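# Return the loose fork to the tray's fork slot

## Task

Place the loose fork in the tray slot that already holds forks, resting on top of them or next to them, lying flat rather than on its edge, aligned lengthwise with the slot, and with its handle pointing the same direction as the other forks' handles. Every item originally in the tray must finish in its proper slot, and no item may end up in the tray unless it sits with items of its own type. The result only counts if it holds without the robot supporting anything. Finish by releasing the fork and moving the gripper away.

## Robot and tools

ROBOT. There is one arm with six revolute joints and a two-finger parallel gripper. Joint order everywhere is: waist, shoulder, elbow, forearm roll, wrist pitch, wrist roll, then the gripper opening. The arm's base can sit at a slight tilt to the table.

FRAME. Positions are reported in a scene frame whose origin is on the table surface directly under the arm base. +z is up; +y points left when facing along +x. Positions are in metres, orientations are quaternions in w,x,y,z order, velocities in m/s and rad/s. The reported hand position is approximate and less accurate when the arm is stretched out. The gripper's fingers extend along its own +z and close along its own y. end_effector_position is the midpoint between the finger pads when shut, roughly 2 cm short of the fingertips; closing pushes the tips about 10 mm further along +z.

TOOL execute_actions. Argument "actions" is a list holding one item or nothing, plus optional "pictures" (boolean). Three uses:
- Empty list {"actions": []}: no command, returns the current state and camera images.
- Motion: {"actions": [{"rows": [[...]], "steps": N}]}. N is 1 to 15 control steps of 1/30 s each (default 15; a motion needs at least 4). rows holds 1 to 15 rows, one per step; if there are fewer rows than steps the last row repeats. Each row is a single list of 7 numbers for the one arm: six absolute joint target angles in radians (the same values the Joint positions line prints), then the gripper opening on a scale from -1 (closed) to +1 (fully open, 0.084 m pad gap). These are targets to go to, not offsets.
- Wait: {"actions": [{"steps": N}]} with N up to 300; no new command, it returns once N steps have elapsed since the previous result, counting your reply time.
Images arrive only with an empty list or "pictures": true.

JOINT RANGES (rad): waist -6.283..6.283, shoulder -2.059..2.094, elbow -3.927..0.192, forearm roll -6.283..6.283, wrist pitch -1.693..3.142, wrist roll -6.283..6.283. The true stops may differ by up to 0.010. A call is rejected (nothing sent) if a target exceeds a stated end by over 0.010 and is also beyond the joint's last reported angle. Targets past a real stop are clipped to it and reported as "joint sent to its limit", possibly referring to an earlier still-running action; the absence of that line does not prove there is room left.

MOTION LIMITS. Joint targets move at most 3.14 rad/s, taking 0.16 s to accelerate; all joints are timed to arrive together. Per step, each target stays within 0.623 rad of the measured angle, and targets that would shift the gripper over 70 mm from where it is are scaled back. So distant goals take several calls. The robot keeps moving toward your last row while you think, until it nearly stops or a step is HELD. Each result is captured 4 steps before its action ends; those 4 steps run afterward.

RESULT LINES. State: end_effector_position, end_effector_quat_wxyz, velocities. Joint positions / Joint velocities: six joints then finger pad gap in metres. grip_measured: current finger opening on the command scale. Joint torques: total drive output per joint, with per-unit offset, scale and noise; nonzero even in free air. "joint command not followed": the clearance check altered or blocked targets (mounts and posts count as arm). HELD: your row, fully or partly, was not applied on that step.

GRASPING. To hold something, command an opening clearly below grip_measured; the gap sets squeeze strength (about 24 N per pad max, for objects up to about 6 cm). -1 gives full force on parts about 0.5 mm thick or more. Re-sending grip_measured still squeezes lightly. Closing fast can overshoot force and pop the fingers open.

FAULTS. Load limits in N m: waist 47.5, shoulder 47.5, elbow 28.5, forearm roll 28.5, wrist pitch 19, wrist roll 19 (held weight included). Reaching one stops the arm, backs that joint off, pauses 10 s and drops the rest of the call. Holding loads heats motors; MOTOR HOT appears from 65 °C, and at 80 °C an OVER-TEMPERATURE FAULT brakes the arm until cool. Any stop is costly.

TOOL zoom_image: {"camera": name, "region": [x0, y0, x1, y1]} in pixels of that camera's latest image, origin top-left, region at most 504 x 504. Cameras: cam_head_left, cam_head_right, cam_high, cam_low, cam_wrist, each 672x504. Calibration (intrinsics, distortion, world-to-camera transforms) is given and may be off by a few degrees and millimetres; the wrist camera pose follows reported joints.

TOOL finished_scene: {"scene": n} with the current scene's number. Irreversible; the goal is checked then and must persist. Replying without any tool call ends everything.

AVOID. Never push or drop anything off the table. Avoid slamming, hard impacts, strong pushes, letting the fork slip or fall. Loose objects may get nudged briefly by outside disturbances. Be quick and smooth with modest effort; release the fork and retract before finishing.

Each tool is called after "Emit:" as a command line: name --argument value for each argument, lists and objects as JSON in quotes; but a table of rows of numbers goes row by row, as --pt "numbers of a row", without its own name.

## Session

Emit:
execute_actions --actions '[]'

Scene clock: 0.00 s of 4500.00 s.
end_effector_position=(+0.4390, +0.0903, +0.3418) grip_measured=+1.00 end_effector_quat_wxyz=(-0.293, +0.852, +0.423, +0.098) end_effector_velocity=(-0.000, -0.000, +0.000) end_effector_angular_velocity=(+0.001, +0.001, -0.000)
Joint positions: [-0.365  0.06  -1.123  0.806  1.595 -1.581  0.084]
Joint velocities: [-0.001 -0.     0.    -0.     0.001  0.    -0.   ]
Joint torques (N m, as the arm reports them, + toward a larger angle): no reading

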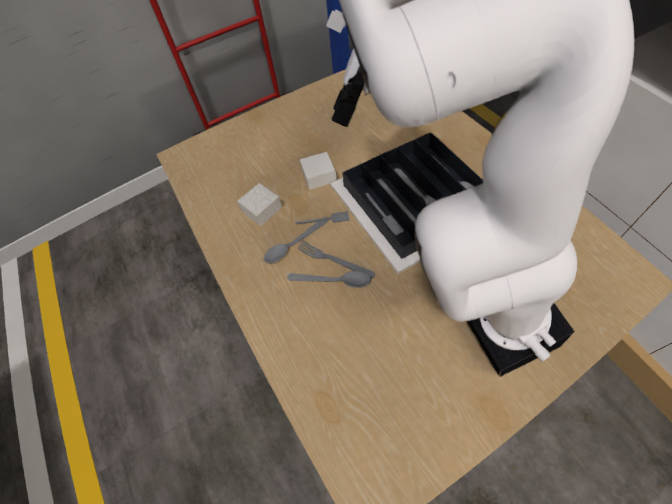

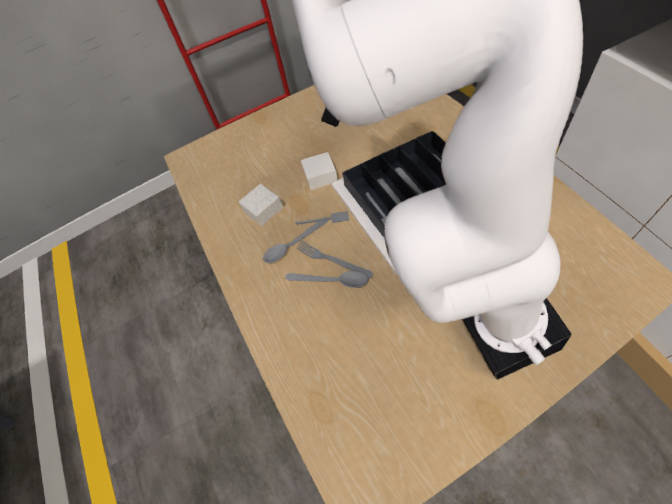

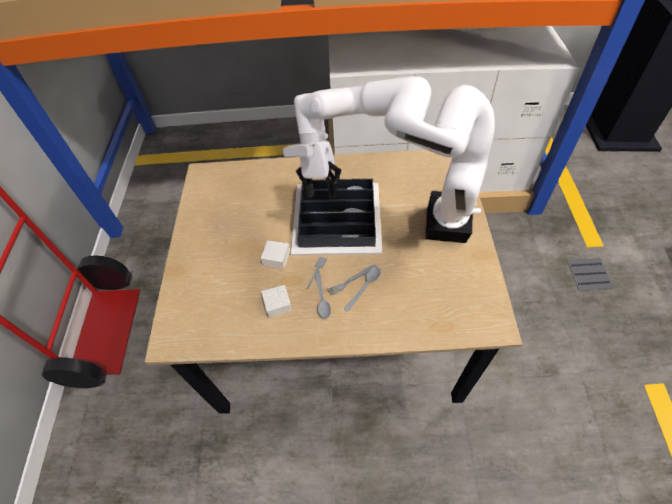

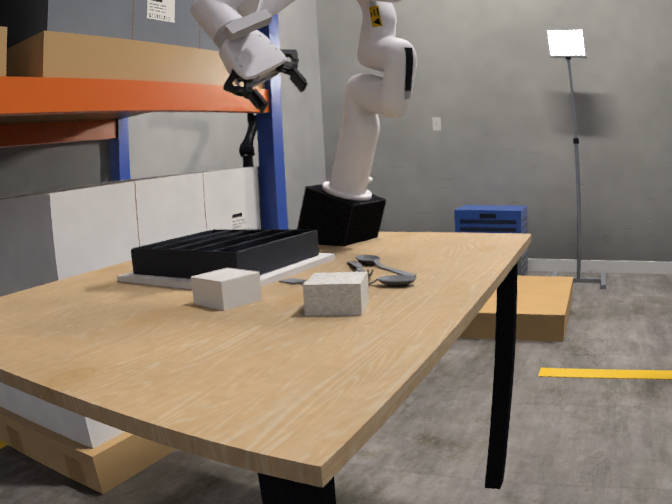

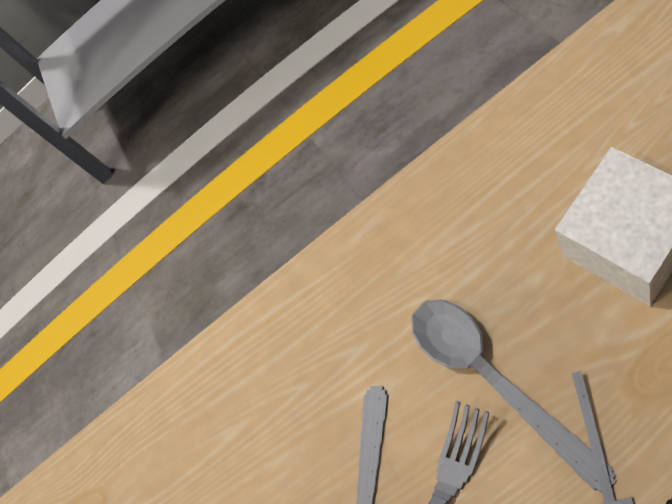

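Emit:
zoom_image --camera "cam_high" --region '[280, 170, 420, 330]'

Emit:
zoom_image --camera "cam_head_left" --region '[250, 130, 490, 310]'

Region (280, 170, 420, 330) of cam_high's 672x504 image, scaled by 3.150, with more detail than that image has; it fills the left 441 columns of this view, and the rest is white.

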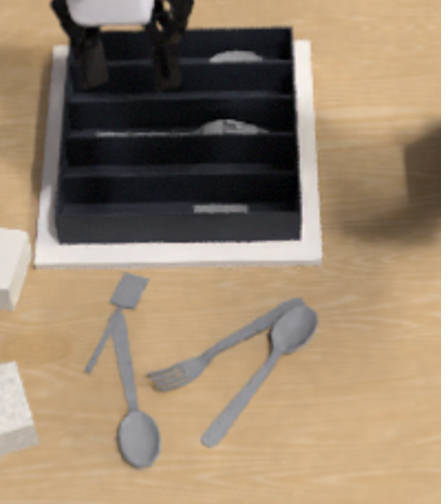

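Region (250, 130, 490, 310) of cam_head_left's 672x504 image, scaled by 2.100, with more detail than that image has; it fills the top 378 rows of this view, and the rest is white.

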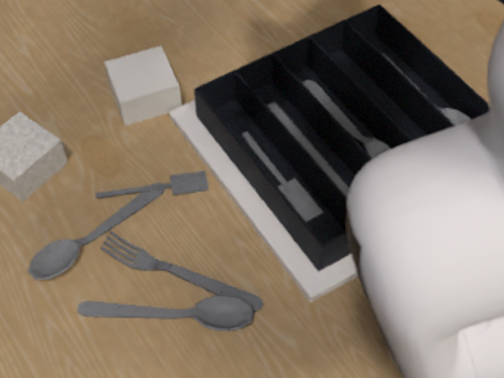

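Emit:
execute_actions --actions '[{"rows":[[0.0,-0.1,-0.9,0.6,1.0,-1.0,1]],"steps":15}]'

Emit:
execute_actions --actions '[{"rows":[[0.379,-0.169,-0.551,0.483,0.66,-0.51,0.3]],"steps":15}]'

Emit:
execute_actions --actions '[{"steps":15}]' --pictures true

Scene clock: 1.97 s of 4500.00 s.
end_effector_position=(+0.4551, +0.1217, +0.2803) grip_measured=+1.00 end_effector_quat_wxyz=(-0.126, +0.934, +0.331, +0.038) end_effector_velocity=(+0.055, +0.121, -0.113) end_effector_angular_velocity=(-0.935, -0.316, -0.576)
Joint positions: [-0.08  -0.064 -0.951  0.648  1.139 -1.135  0.084]
Joint velocities: [ 0.866 -0.384  0.516 -0.476 -1.366  1.335  0.   ]
Joint torques (N m, as the arm reports them, + toward a larger angle): [-11.29 -17.12 -17.28  -0.85  -0.77  -0.05]
Steps of this call (steps 1 to 48: nothing new was sent; steps 49 to 59: the first 11 steps of this action). Readings (joint positions):
49: [-0.365 0.060 -1.123 0.806 1.595 -1.581]
50: [-0.363 0.059 -1.122 0.805 1.591 -1.577]
52: [-0.342 0.049 -1.108 0.791 1.551 -1.538]
56: [-0.195 -0.014 -1.019 0.710 1.318 -1.310]
59: the state above

Scene clock: 2.47 s of 4500.00 s.
end_effector_position=(+0.4062, +0.1699, +0.1994) grip_measured=+0.29 end_effector_quat_wxyz=(-0.040, +0.966, +0.256, -0.002) end_effector_velocity=(-0.223, +0.122, -0.235) end_effector_angular_velocity=(-0.409, +0.176, -0.312)
Joint positions: [ 0.212 -0.137 -0.703  0.536  0.813 -0.727  0.056]
Joint velocities: [ 0.811 -0.156  0.732 -0.255 -0.739  1.046 -0.   ]
Joint torques (N m, as the arm reports them, + toward a larger angle): [ -3.32 -18.42 -14.53  -0.8   -0.94   0.17]
Steps of this call (steps 1 to 4: the last 4 steps of your previous action; steps 5 to 15: the first 11 steps of this action). Readings (joint positions):
5: [-0.015 -0.094 -0.910 0.609 1.026 -1.025]
6: [-0.009 -0.096 -0.905 0.606 1.016 -1.014]
8: [0.023 -0.104 -0.876 0.594 0.980 -0.967]
12: [0.132 -0.122 -0.775 0.561 0.886 -0.830]
15: the state above

Scene clock: 2.97 s of 4500.00 s.
end_effector_position=(+0.3580, +0.1903, +0.1556) grip_measured=+0.29 end_effector_quat_wxyz=(-0.004, +0.974, +0.228, -0.022) end_effector_velocity=(-0.007, +0.001, -0.005) end_effector_angular_velocity=(-0.009, +0.006, -0.005)
Joint positions: [ 0.377 -0.169 -0.553  0.484  0.661 -0.512  0.056]
Joint velocities: [ 0.018 -0.002  0.018 -0.005 -0.014  0.022  0.   ]
Joint torques (N m, as the arm reports them, + toward a larger angle): [ -1.84 -17.47 -13.22  -1.02  -0.85   0.14]
Kept back: nothing.
Steps of this call (steps 1 to 4: the last 4 steps of your previous action; steps 5 to 15: the robot went on to your last target). Readings (joint positions):
1: [0.239 -0.142 -0.678 0.527 0.788 -0.691]
2: [0.267 -0.148 -0.653 0.518 0.763 -0.656]
4: [0.317 -0.157 -0.608 0.503 0.719 -0.593]
8: [0.363 -0.166 -0.565 0.488 0.676 -0.532]
15: the state above
camera_calibration (this result's frames):
cam_wrist: T_world_to_cam=[[0.44407, -0.895888, -0.013683, 0.0467408], [-0.895106, -0.444258, 0.0376828, 0.471812], [-0.0398384, -0.00448604, -0.999196, 0.300645], [0, 0, 0, 1]] pos_world=[0.413543, 0.252829, 0.283263]

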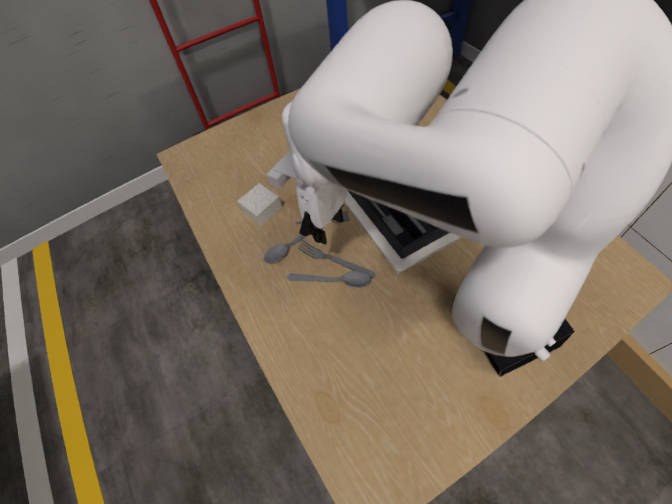

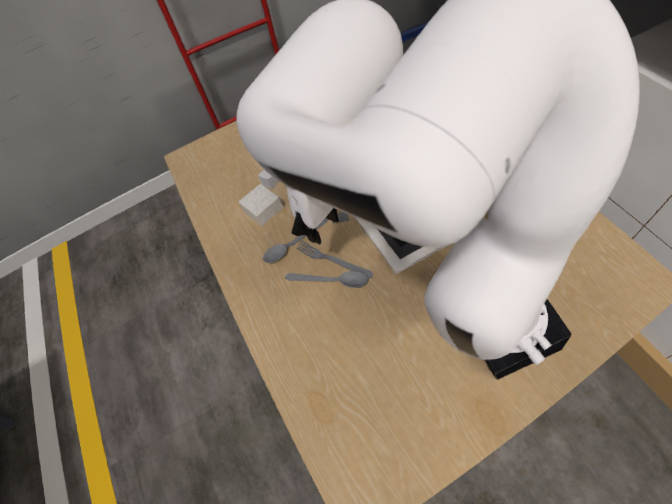

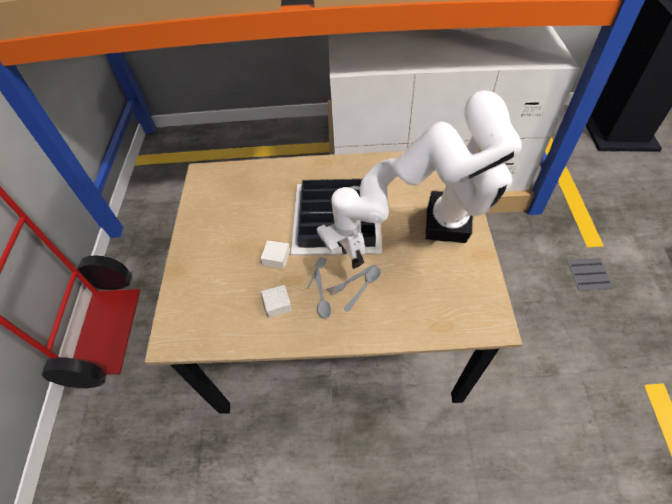

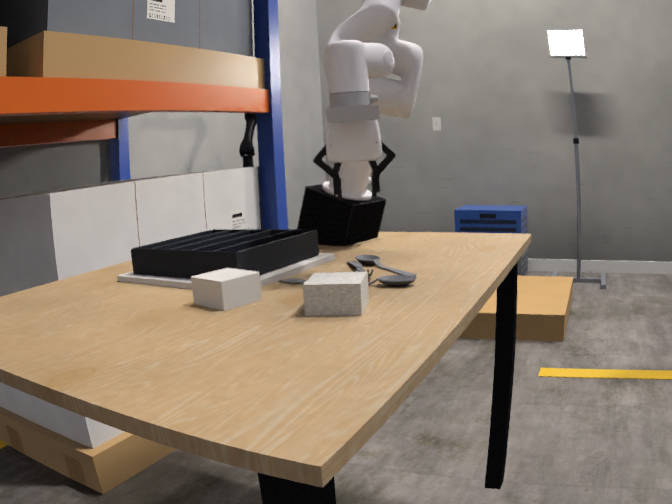

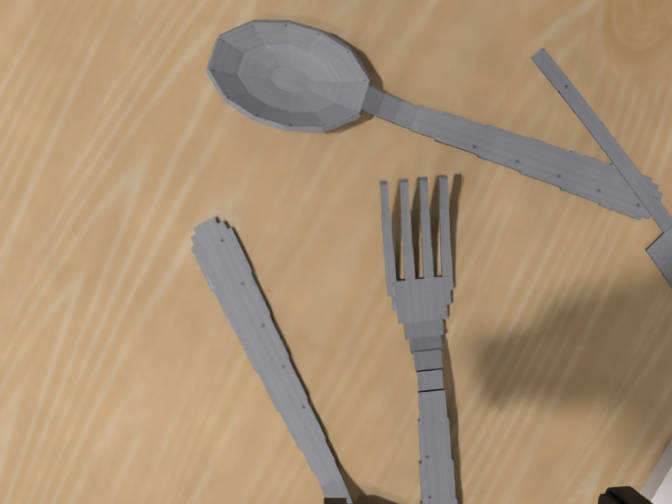

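Emit:
execute_actions --actions '[{"rows":[[0.5,0.16,-0.6,0.88,0.4,-0.85,0.3]],"steps":15}]'

Emit:
execute_actions --actions '[{"rows":[[0.543,0.25,-0.614,1.017,0.32,-0.96,0.3]],"steps":15}]'

Emit:
execute_actions --actions '[{"steps":10}]' --pictures true

Scene clock: 3.80 s of 4500.00 s.
end_effector_position=(+0.3568, +0.1944, +0.0728) grip_measured=+0.29 end_effector_quat_wxyz=(-0.026, +0.971, +0.238, -0.019) end_effector_velocity=(-0.030, -0.044, -0.184) end_effector_angular_velocity=(-0.064, -0.002, +0.009)
Joint positions: [ 0.479  0.106 -0.589  0.81   0.447 -0.789  0.056]
Joint velocities: [ 0.218  0.601 -0.071  0.706 -0.46  -0.604  0.   ]
Joint torques (N m, as the arm reports them, + toward a larger angle): [ -4.86 -29.19 -11.97  -2.25  -1.16   0.68]
Steps of this call (steps 1 to 14: the robot went on to your last target; steps 15 to 25: the first 11 steps of this action). Readings (joint positions):
15: [0.379 -0.169 -0.551 0.483 0.660 -0.510]
16: [0.380 -0.167 -0.552 0.487 0.657 -0.514]
18: [0.391 -0.137 -0.558 0.526 0.631 -0.548]
22: [0.446 0.015 -0.578 0.704 0.516 -0.699]
25: the state above

Scene clock: 4.30 s of 4500.00 s.
end_effector_position=(+0.3519, +0.1833, +0.0326) grip_measured=+0.29 end_effector_quat_wxyz=(-0.011, +0.971, +0.240, -0.011) end_effector_velocity=(+0.008, -0.001, -0.012) end_effector_angular_velocity=(-0.011, -0.040, +0.009)
Joint positions: [ 0.54   0.243 -0.613  1.007  0.326 -0.951  0.056]
Joint velocities: [ 0.029  0.053 -0.027  0.101 -0.064 -0.085  0.   ]
Joint torques (N m, as the arm reports them, + toward a larger angle): [ -2.52 -21.61  -8.22  -0.86  -1.46   0.22]
Steps of this call (steps 1 to 4: the last 4 steps of your previous action; steps 5 to 15: the first 11 steps of this action). Readings (joint positions):
5: [0.496 0.149 -0.598 0.867 0.409 -0.839]
6: [0.498 0.154 -0.600 0.874 0.404 -0.845]
8: [0.510 0.178 -0.606 0.913 0.380 -0.877]
12: [0.535 0.233 -0.609 0.989 0.337 -0.937]
15: the state above

Scene clock: 4.63 s of 4500.00 s.
end_effector_position=(+0.3519, +0.1827, +0.0310) grip_measured=+0.29 end_effector_quat_wxyz=(-0.010, +0.971, +0.240, -0.010) end_effector_velocity=(-0.001, -0.001, -0.001) end_effector_angular_velocity=(-0.002, +0.001, -0.001)
Joint positions: [ 0.543  0.249 -0.614  1.016  0.32  -0.96   0.056]
Joint velocities: [ 0.001  0.004  0.     0.004 -0.002 -0.003 -0.   ]
Joint torques (N m, as the arm reports them, + toward a larger angle): [ -2.72 -20.81  -7.65  -0.9   -0.86   0.14]
Kept back: nothing.
Steps of this call (steps 1 to 4: the last 4 steps of your previous action; steps 5 to 10: the robot went on to your last target). Readings (joint positions):
1: [0.541 0.245 -0.613 1.009 0.324 -0.954]
2: [0.541 0.246 -0.614 1.011 0.323 -0.956]
4: [0.542 0.248 -0.614 1.014 0.322 -0.958]
8: [0.543 0.249 -0.614 1.016 0.320 -0.959]
10: the state above
camera_calibration (this result's frames):
cam_wrist: T_world_to_cam=[[0.466406, -0.884336, -0.0203612, 0.0311996], [-0.884337, -0.466689, 0.012254, 0.468828], [-0.020339, 0.0122909, -0.999718, 0.165992], [0, 0, 0, 1]] pos_world=[0.403427, 0.244348, 0.160836]

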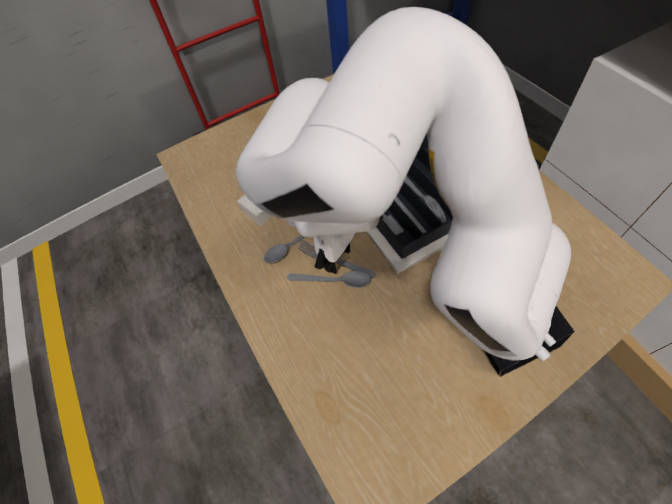

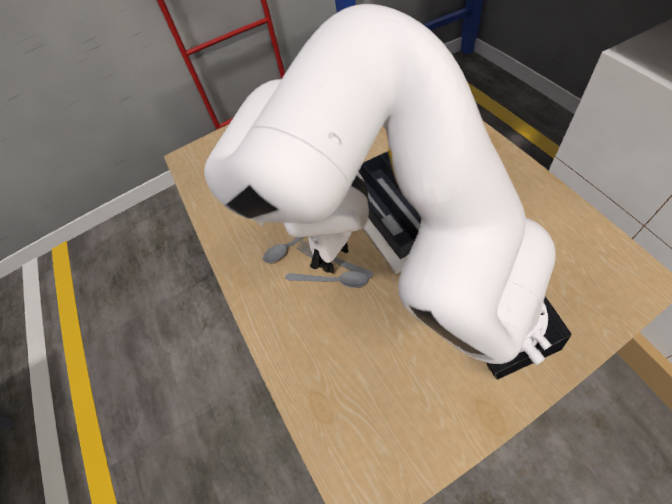

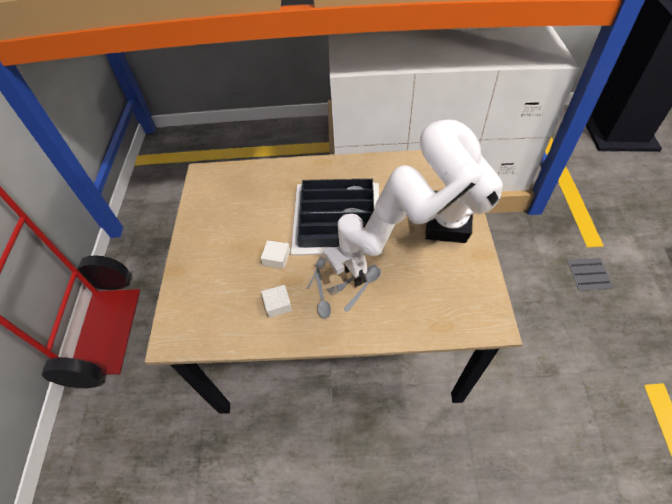

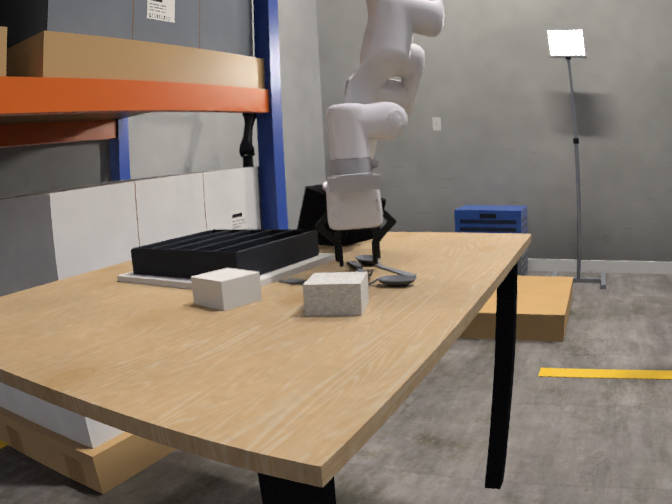

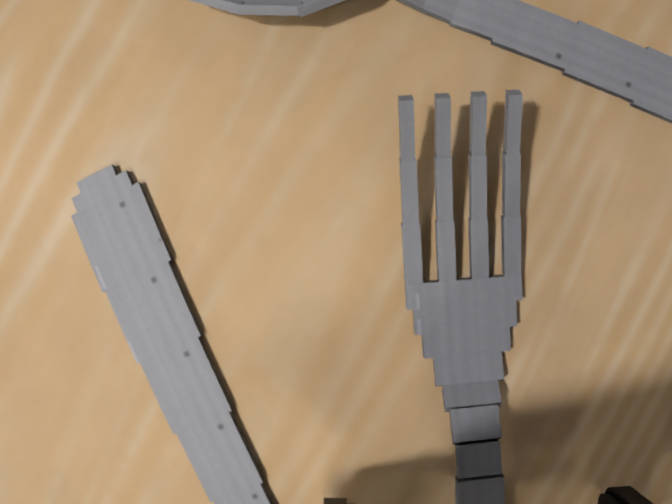

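Emit:
execute_actions --actions '[{"rows":[[0.543,0.249,-0.614,1.016,0.32,-0.96,-0.45],[0.543,0.249,-0.614,1.016,0.32,-0.96,-0.45],[0.543,0.249,-0.614,1.016,0.32,-0.96,-0.45],[0.543,0.249,-0.614,1.016,0.32,-0.96,-0.45],[0.543,0.249,-0.614,1.016,0.32,-0.96,-0.45],[0.543,0.249,-0.614,1.016,0.32,-0.96,-0.45],[0.553,0.29,-0.62,1.06,0.30,-1.0,-0.45]],"steps":15}]'

Emit:
execute_actions --actions '[{"rows":[[0.553,0.29,-0.62,1.06,0.30,-1.0,-1]],"steps":15}]'

Emit:
execute_actions --actions '[{"rows":[[0.4,-0.15,-0.55,0.5,0.65,-0.5,-1]],"steps":15}]'

Emit:
execute_actions --actions '[{"rows":[[0.05,-0.1,-0.75,0.55,0.85,-0.1,-1]],"steps":15}]'

Emit:
execute_actions --actions '[{"steps":15}]' --pictures true

Scene clock: 5.23 s of 4500.00 s.
end_effector_position=(+0.3489, +0.1788, +0.0240) grip_measured=-0.47 end_effector_quat_wxyz=(-0.006, +0.971, +0.240, -0.014) end_effector_velocity=(-0.049, -0.046, -0.064) end_effector_angular_velocity=(-0.084, +0.095, -0.026)
Joint positions: [ 0.549  0.273 -0.618  1.042  0.308 -0.984  0.024]
Joint velocities: [ 0.041  0.196  0.008  0.179 -0.071 -0.155 -0.   ]
Joint torques (N m, as the arm reports them, + toward a larger angle): [ -2.95 -22.89  -8.19  -1.34  -0.99   0.62]
Steps of this call (steps 1 to 7: the robot went on to your last target; steps 8 to 18: the first 11 steps of this action). Readings (joint positions):
8: [0.543 0.250 -0.614 1.017 0.320 -0.960]
9: [0.543 0.250 -0.614 1.017 0.320 -0.960]
11: [0.543 0.249 -0.614 1.016 0.320 -0.960]
15: [0.544 0.251 -0.615 1.019 0.318 -0.963]
18: the state above

Scene clock: 5.73 s of 4500.00 s.
end_effector_position=(+0.3490, +0.1763, +0.0208) grip_measured=-0.70 end_effector_quat_wxyz=(-0.004, +0.971, +0.240, -0.013) end_effector_velocity=(-0.001, -0.000, -0.001) end_effector_angular_velocity=(-0.000, +0.004, -0.000)
Joint positions: [ 0.551  0.286 -0.622  1.06   0.298 -1.     0.013]
Joint velocities: [ 0.001  0.003  0.     0.001  0.001 -0.001  0.   ]
Joint torques (N m, as the arm reports them, + toward a larger angle): [ 2.51 -5.41 -2.6  -0.97  1.76  0.41]
Steps of this call (steps 1 to 4: the last 4 steps of your previous action; steps 5 to 15: the first 11 steps of this action). Readings (joint positions):
5: [0.551 0.284 -0.620 1.057 0.300 -0.997]
6: [0.551 0.285 -0.621 1.058 0.298 -0.998]
8: [0.551 0.286 -0.622 1.059 0.298 -0.999]
12: [0.551 0.286 -0.622 1.060 0.298 -1.000]
15: the state above

Scene clock: 6.23 s of 4500.00 s.
end_effector_position=(+0.3542, +0.2022, +0.0994) grip_measured=-0.71 end_effector_quat_wxyz=(-0.029, +0.972, +0.234, -0.026) end_effector_velocity=(-0.003, +0.002, +0.321) end_effector_angular_velocity=(-0.151, +0.041, -0.088)
Joint positions: [ 0.457  0.011 -0.574  0.7    0.528 -0.679  0.013]
Joint velocities: [-0.385 -1.095  0.179 -1.366  0.838  1.216 -0.   ]
Joint torques (N m, as the arm reports them, + toward a larger angle): [ -2.47 -19.13 -10.72  -0.8   -1.19   0.04]
Steps of this call (steps 1 to 4: the last 4 steps of your previous action; steps 5 to 15: the first 11 steps of this action). Readings (joint positions):
5: [0.552 0.287 -0.621 1.060 0.298 -1.000]
6: [0.551 0.285 -0.621 1.056 0.300 -0.996]
8: [0.544 0.264 -0.612 1.017 0.331 -0.961]
12: [0.495 0.122 -0.589 0.837 0.444 -0.801]
15: the state above

Scene clock: 6.73 s of 4500.00 s.
end_effector_position=(+0.4111, +0.1410, +0.1929) grip_measured=-0.71 end_effector_quat_wxyz=(-0.034, +0.999, -0.029, -0.008) end_effector_velocity=(+0.166, -0.216, +0.195) end_effector_angular_velocity=(+0.155, -0.099, -1.654)
Joint positions: [ 0.155 -0.107 -0.692  0.544  0.786 -0.225  0.013]
Joint velocities: [-0.838  0.058 -0.455  0.048  0.498  0.976 -0.   ]
Joint torques (N m, as the arm reports them, + toward a larger angle): [ -1.81 -19.02 -13.88  -1.54  -1.16   0.08]
Steps of this call (steps 1 to 4: the last 4 steps of your previous action; steps 5 to 15: the first 11 steps of this action). Readings (joint positions):
5: [0.412 -0.118 -0.556 0.543 0.623 -0.539]
6: [0.406 -0.125 -0.556 0.532 0.633 -0.523]
8: [0.368 -0.125 -0.574 0.529 0.662 -0.471]
12: [0.242 -0.113 -0.645 0.539 0.734 -0.327]
15: the state above

Scene clock: 7.23 s of 4500.00 s.
end_effector_position=(+0.4297, +0.1135, +0.2181) grip_measured=-0.71 end_effector_quat_wxyz=(-0.045, +0.990, -0.131, +0.000) end_effector_velocity=(+0.003, -0.003, +0.003) end_effector_angular_velocity=(+0.001, -0.005, -0.017)
Joint positions: [ 0.051 -0.1   -0.749  0.55   0.85  -0.101  0.013]
Joint velocities: [-0.01   0.    -0.007  0.     0.004  0.01  -0.   ]
Joint torques (N m, as the arm reports them, + toward a larger angle): [ -2.92 -18.88 -15.08  -1.31  -0.91   0.16]
Kept back: nothing.
Steps of this call (steps 1 to 4: the last 4 steps of your previous action; steps 5 to 15: the robot went on to your last target). Readings (joint positions):
1: [0.128 -0.105 -0.707 0.546 0.802 -0.194]
2: [0.106 -0.104 -0.719 0.547 0.814 -0.169]
4: [0.078 -0.102 -0.735 0.548 0.831 -0.136]
8: [0.058 -0.100 -0.745 0.550 0.845 -0.110]
15: the state above
camera_calibration (this result's frames):
cam_wrist: T_world_to_cam=[[-0.259029, -0.962041, -0.0859096, 0.27234], [-0.965755, 0.259342, 0.00770013, 0.456585], [0.0148721, 0.0849622, -0.996273, 0.331247], [0, 0, 0, 1]] pos_world=[0.506566, 0.115447, 0.349894]

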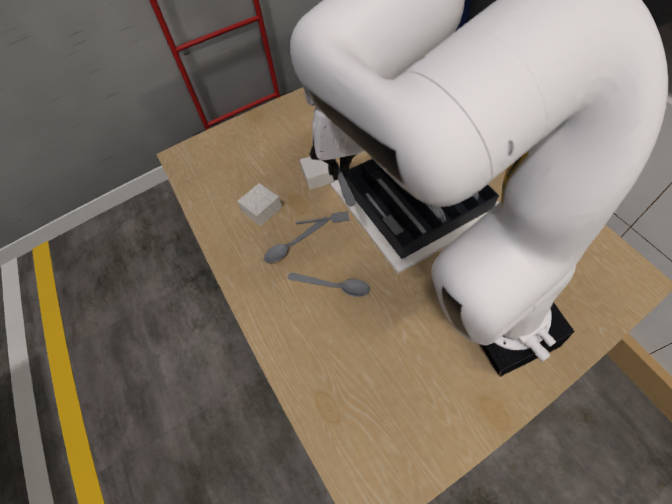

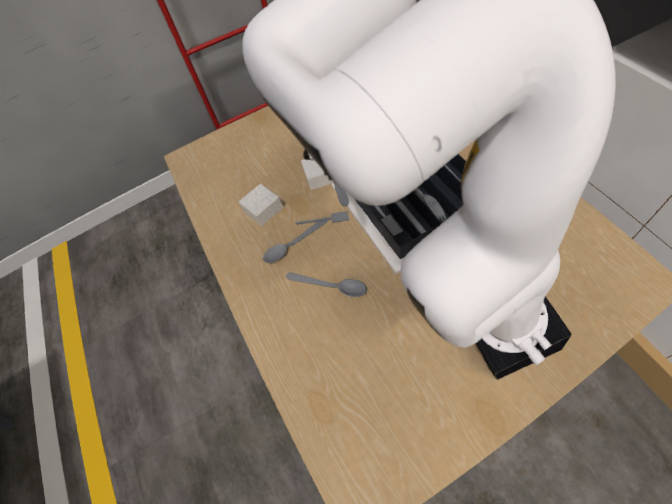

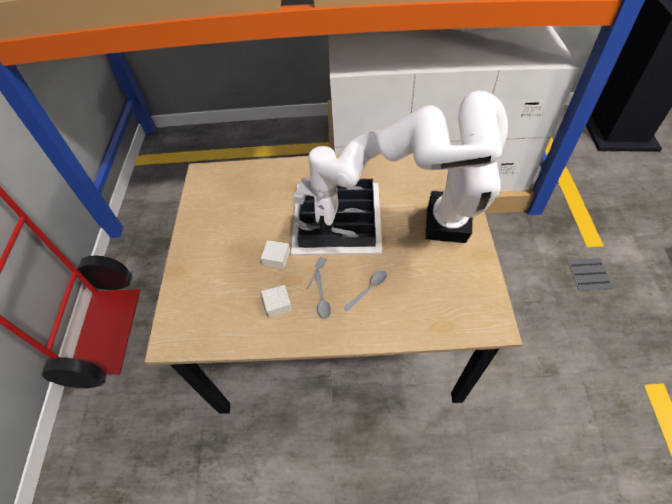

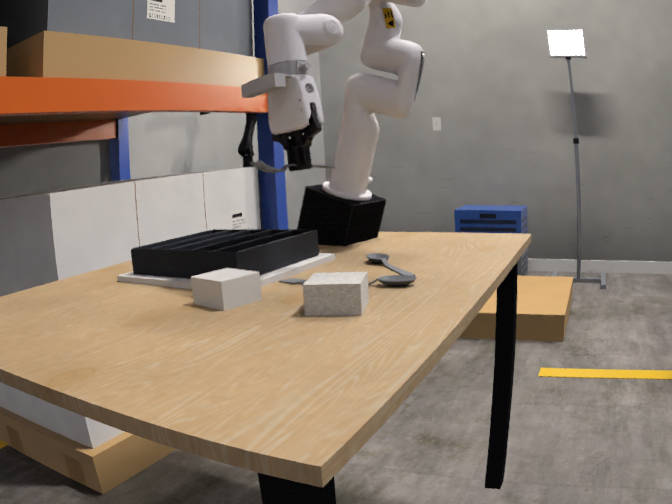

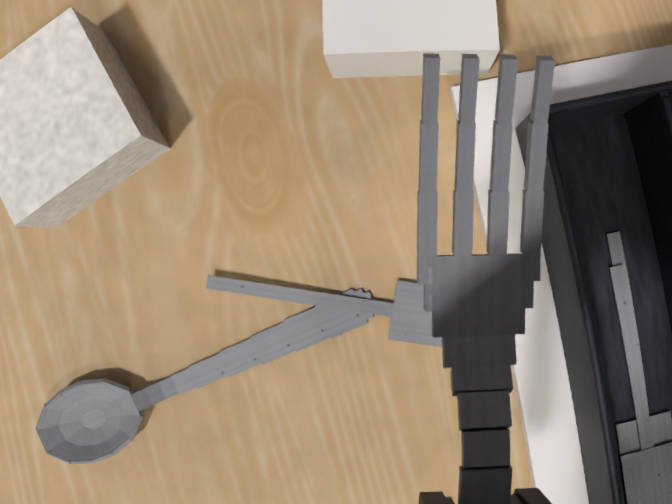

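Emit:
execute_actions --actions '[{"rows":[[-0.2,-0.1,-0.75,0.55,0.85,-0.6,-1]],"steps":15}]'

Emit:
execute_actions --actions '[{"steps":15}]' --pictures true

Scene clock: 7.70 s of 4500.00 s.
end_effector_position=(+0.4373, +0.0346, +0.2437) grip_measured=-0.71 end_effector_quat_wxyz=(-0.036, +0.998, -0.032, +0.043) end_effector_velocity=(-0.003, -0.239, +0.078) end_effector_angular_velocity=(-0.136, -0.258, +0.568)
Joint positions: [-0.143 -0.1   -0.75   0.55   0.85  -0.481  0.013]
Joint velocities: [-0.585 -0.     0.002 -0.    -0.002 -1.131 -0.   ]
Joint torques (N m, as the arm reports them, + toward a larger angle): [  1.05 -19.31 -15.85  -0.76  -1.14   0.5 ]
Steps of this call (steps 1 to 3: the robot went on to your last target; steps 4 to 14: the first 11 steps of this action). Readings (joint positions):
4: [0.051 -0.100 -0.750 0.550 0.850 -0.101]
5: [0.049 -0.100 -0.750 0.550 0.850 -0.105]
7: [0.031 -0.100 -0.750 0.550 0.850 -0.144]
11: [-0.070 -0.100 -0.750 0.550 0.850 -0.340]
14: the state above

Scene clock: 8.20 s of 4500.00 s.
end_effector_position=(+0.4362, +0.0118, +0.2511) grip_measured=-0.71 end_effector_quat_wxyz=(-0.030, +0.998, +0.000, +0.054) end_effector_velocity=(-0.000, -0.003, +0.001) end_effector_angular_velocity=(-0.002, -0.002, +0.003)
Joint positions: [-0.199 -0.1   -0.75   0.55   0.85  -0.599  0.013]
Joint velocities: [-0.007  0.     0.    -0.    -0.    -0.009  0.   ]
Joint torques (N m, as the arm reports them, + toward a larger angle): [ -3.03 -17.36 -16.16  -0.98  -1.36   0.37]
Kept back: nothing.
Steps of this call (steps 1 to 4: the last 4 steps of your previous action; steps 5 to 15: the robot went on to your last target). Readings (joint positions):
1: [-0.160 -0.100 -0.750 0.550 0.849 -0.515]
2: [-0.172 -0.100 -0.750 0.550 0.850 -0.539]
4: [-0.186 -0.100 -0.750 0.550 0.850 -0.568]
8: [-0.195 -0.100 -0.750 0.550 0.850 -0.591]
15: the state above
camera_calibration (this result's frames):
cam_wrist: T_world_to_cam=[[0.00423747, -0.998403, -0.0563364, 0.0571762], [-0.993737, 0.00208649, -0.111723, 0.534219], [0.111662, 0.056457, -0.992141, 0.329828], [0, 0, 0, 1]] pos_world=[0.493802, 0.0373492, 0.390142]

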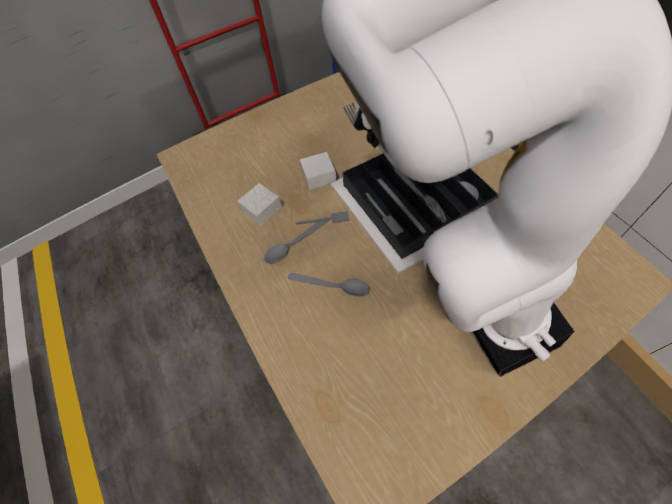

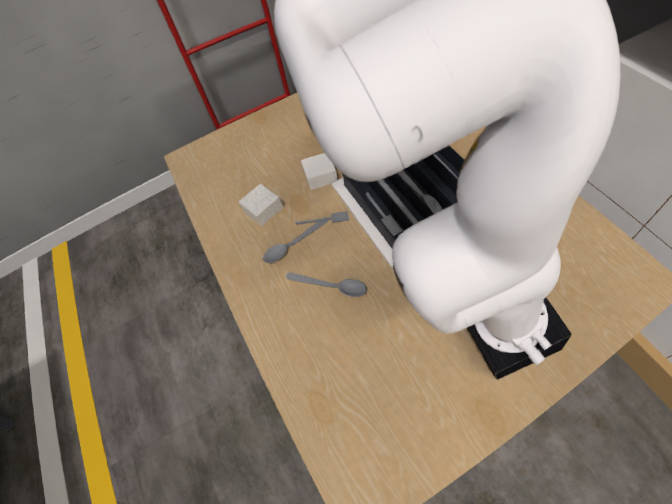

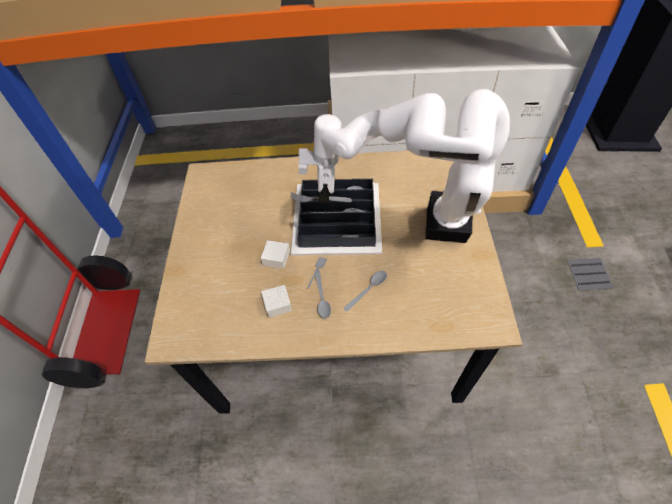

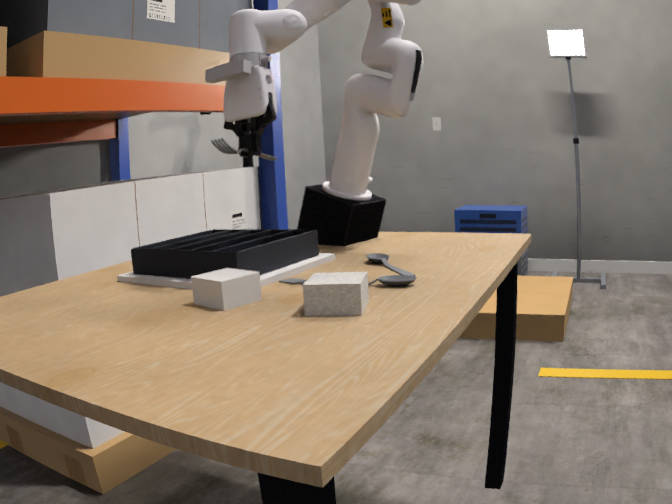

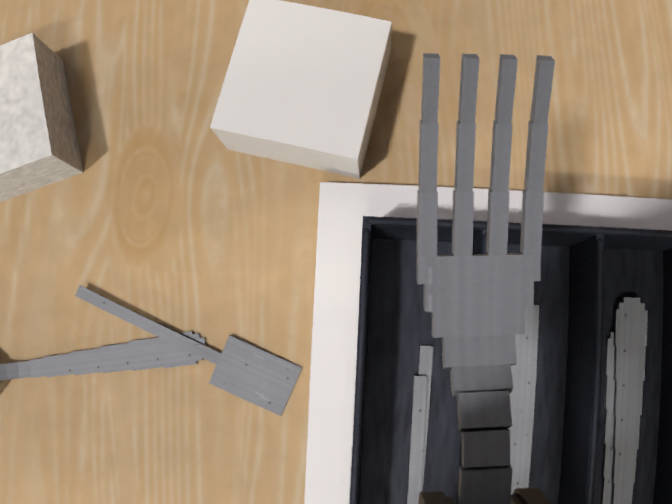

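Emit:
execute_actions --actions '[{"rows":[[-0.1,-0.1,-0.75,0.55,0.85,2.64,-1]],"steps":15}]'

Emit:
execute_actions --actions '[{"steps":45}]' --pictures true

Scene clock: 8.67 s of 4500.00 s.
end_effector_position=(+0.4371, +0.0424, +0.2411) grip_measured=-0.71 end_effector_quat_wxyz=(-0.044, +0.969, -0.241, +0.031) end_effector_velocity=(-0.001, +0.092, -0.030) end_effector_angular_velocity=(+0.224, +0.257, -2.374)
Joint positions: [-0.124 -0.1   -0.75   0.55   0.85  -0.041  0.013]
Joint velocities: [ 0.226 -0.     0.001  0.     0.001  2.604 -0.   ]
Joint torques (N m, as the arm reports them, + toward a larger angle): [ -5.41 -17.94 -15.25  -0.72  -1.24   0.2 ]
Steps of this call (steps 1 to 3: the robot went on to your last target; steps 4 to 14: the first 11 steps of this action). Readings (joint positions):
4: [-0.200 -0.100 -0.750 0.550 0.850 -0.600]
5: [-0.199 -0.100 -0.750 0.550 0.850 -0.595]
7: [-0.194 -0.100 -0.750 0.550 0.850 -0.556]
11: [-0.155 -0.100 -0.750 0.550 0.850 -0.302]
14: the state above

Scene clock: 10.17 s of 4500.00 s.
end_effector_position=(+0.4370, +0.0521, +0.2379) grip_measured=-0.71 end_effector_quat_wxyz=(+0.036, +0.002, +0.999, +0.037) end_effector_velocity=(-0.000, -0.000, -0.000) end_effector_angular_velocity=(+0.001, +0.001, -0.011)
Joint positions: [-0.1   -0.1   -0.75   0.55   0.85   2.639  0.013]
Joint velocities: [-0.001  0.     0.     0.    -0.     0.011 -0.   ]
Joint torques (N m, as the arm reports them, + toward a larger angle): [ -3.34 -16.99 -15.24  -1.36  -1.12   0.2 ]
Kept back: nothing.
Steps of this call (steps 1 to 4: the last 4 steps of your previous action; steps 5 to 45: the robot went on to your last target). Readings (joint positions):
1: [-0.117 -0.100 -0.750 0.550 0.850 0.046]
2: [-0.113 -0.100 -0.750 0.550 0.850 0.133]
4: [-0.107 -0.100 -0.750 0.550 0.850 0.306]
8: [-0.102 -0.100 -0.750 0.550 0.850 0.652]
45: the state above
camera_calibration (this result's frames):
cam_wrist: T_world_to_cam=[[-0.000790645, 0.996935, 0.0782316, -0.0371188], [0.997636, -0.00458979, 0.068572, -0.379314], [0.0687209, 0.0781009, -0.994574, 0.332588], [0, 0, 0, 1]] pos_world=[0.355532, 0.00928864, 0.359697]

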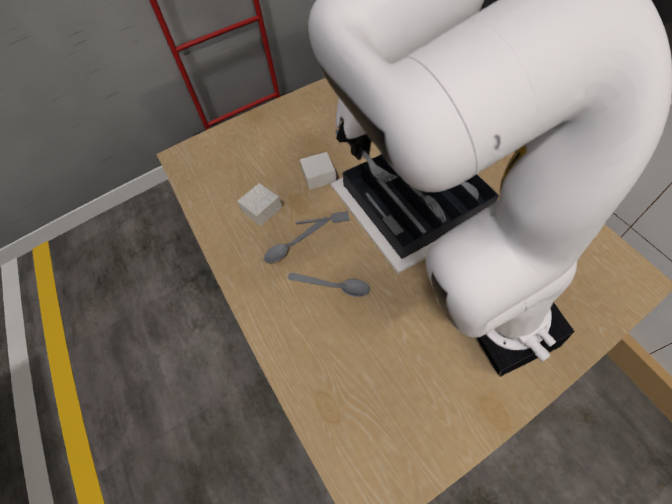

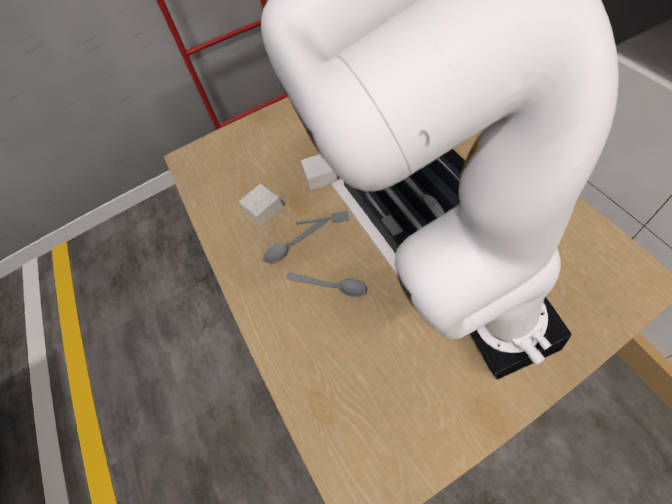

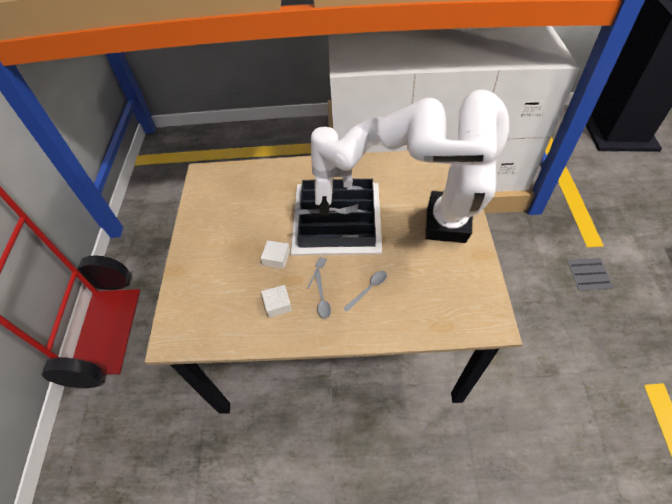

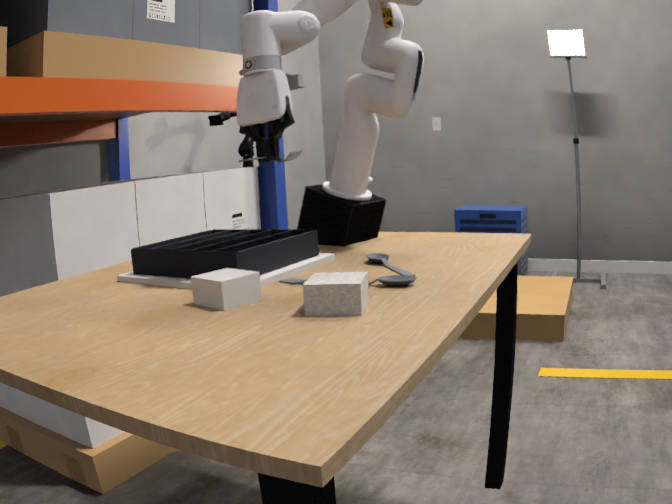

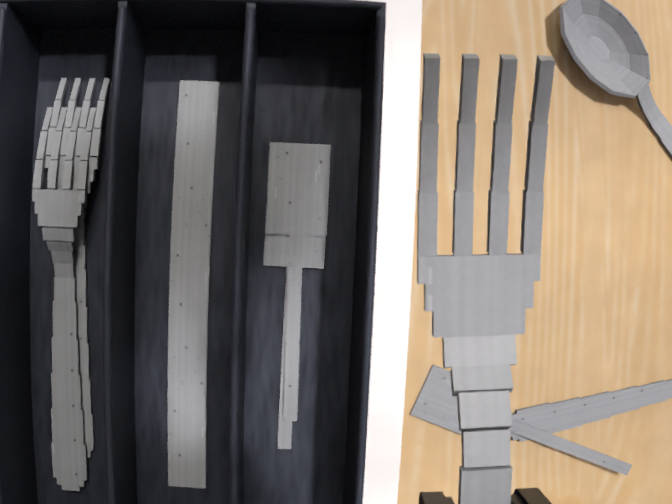

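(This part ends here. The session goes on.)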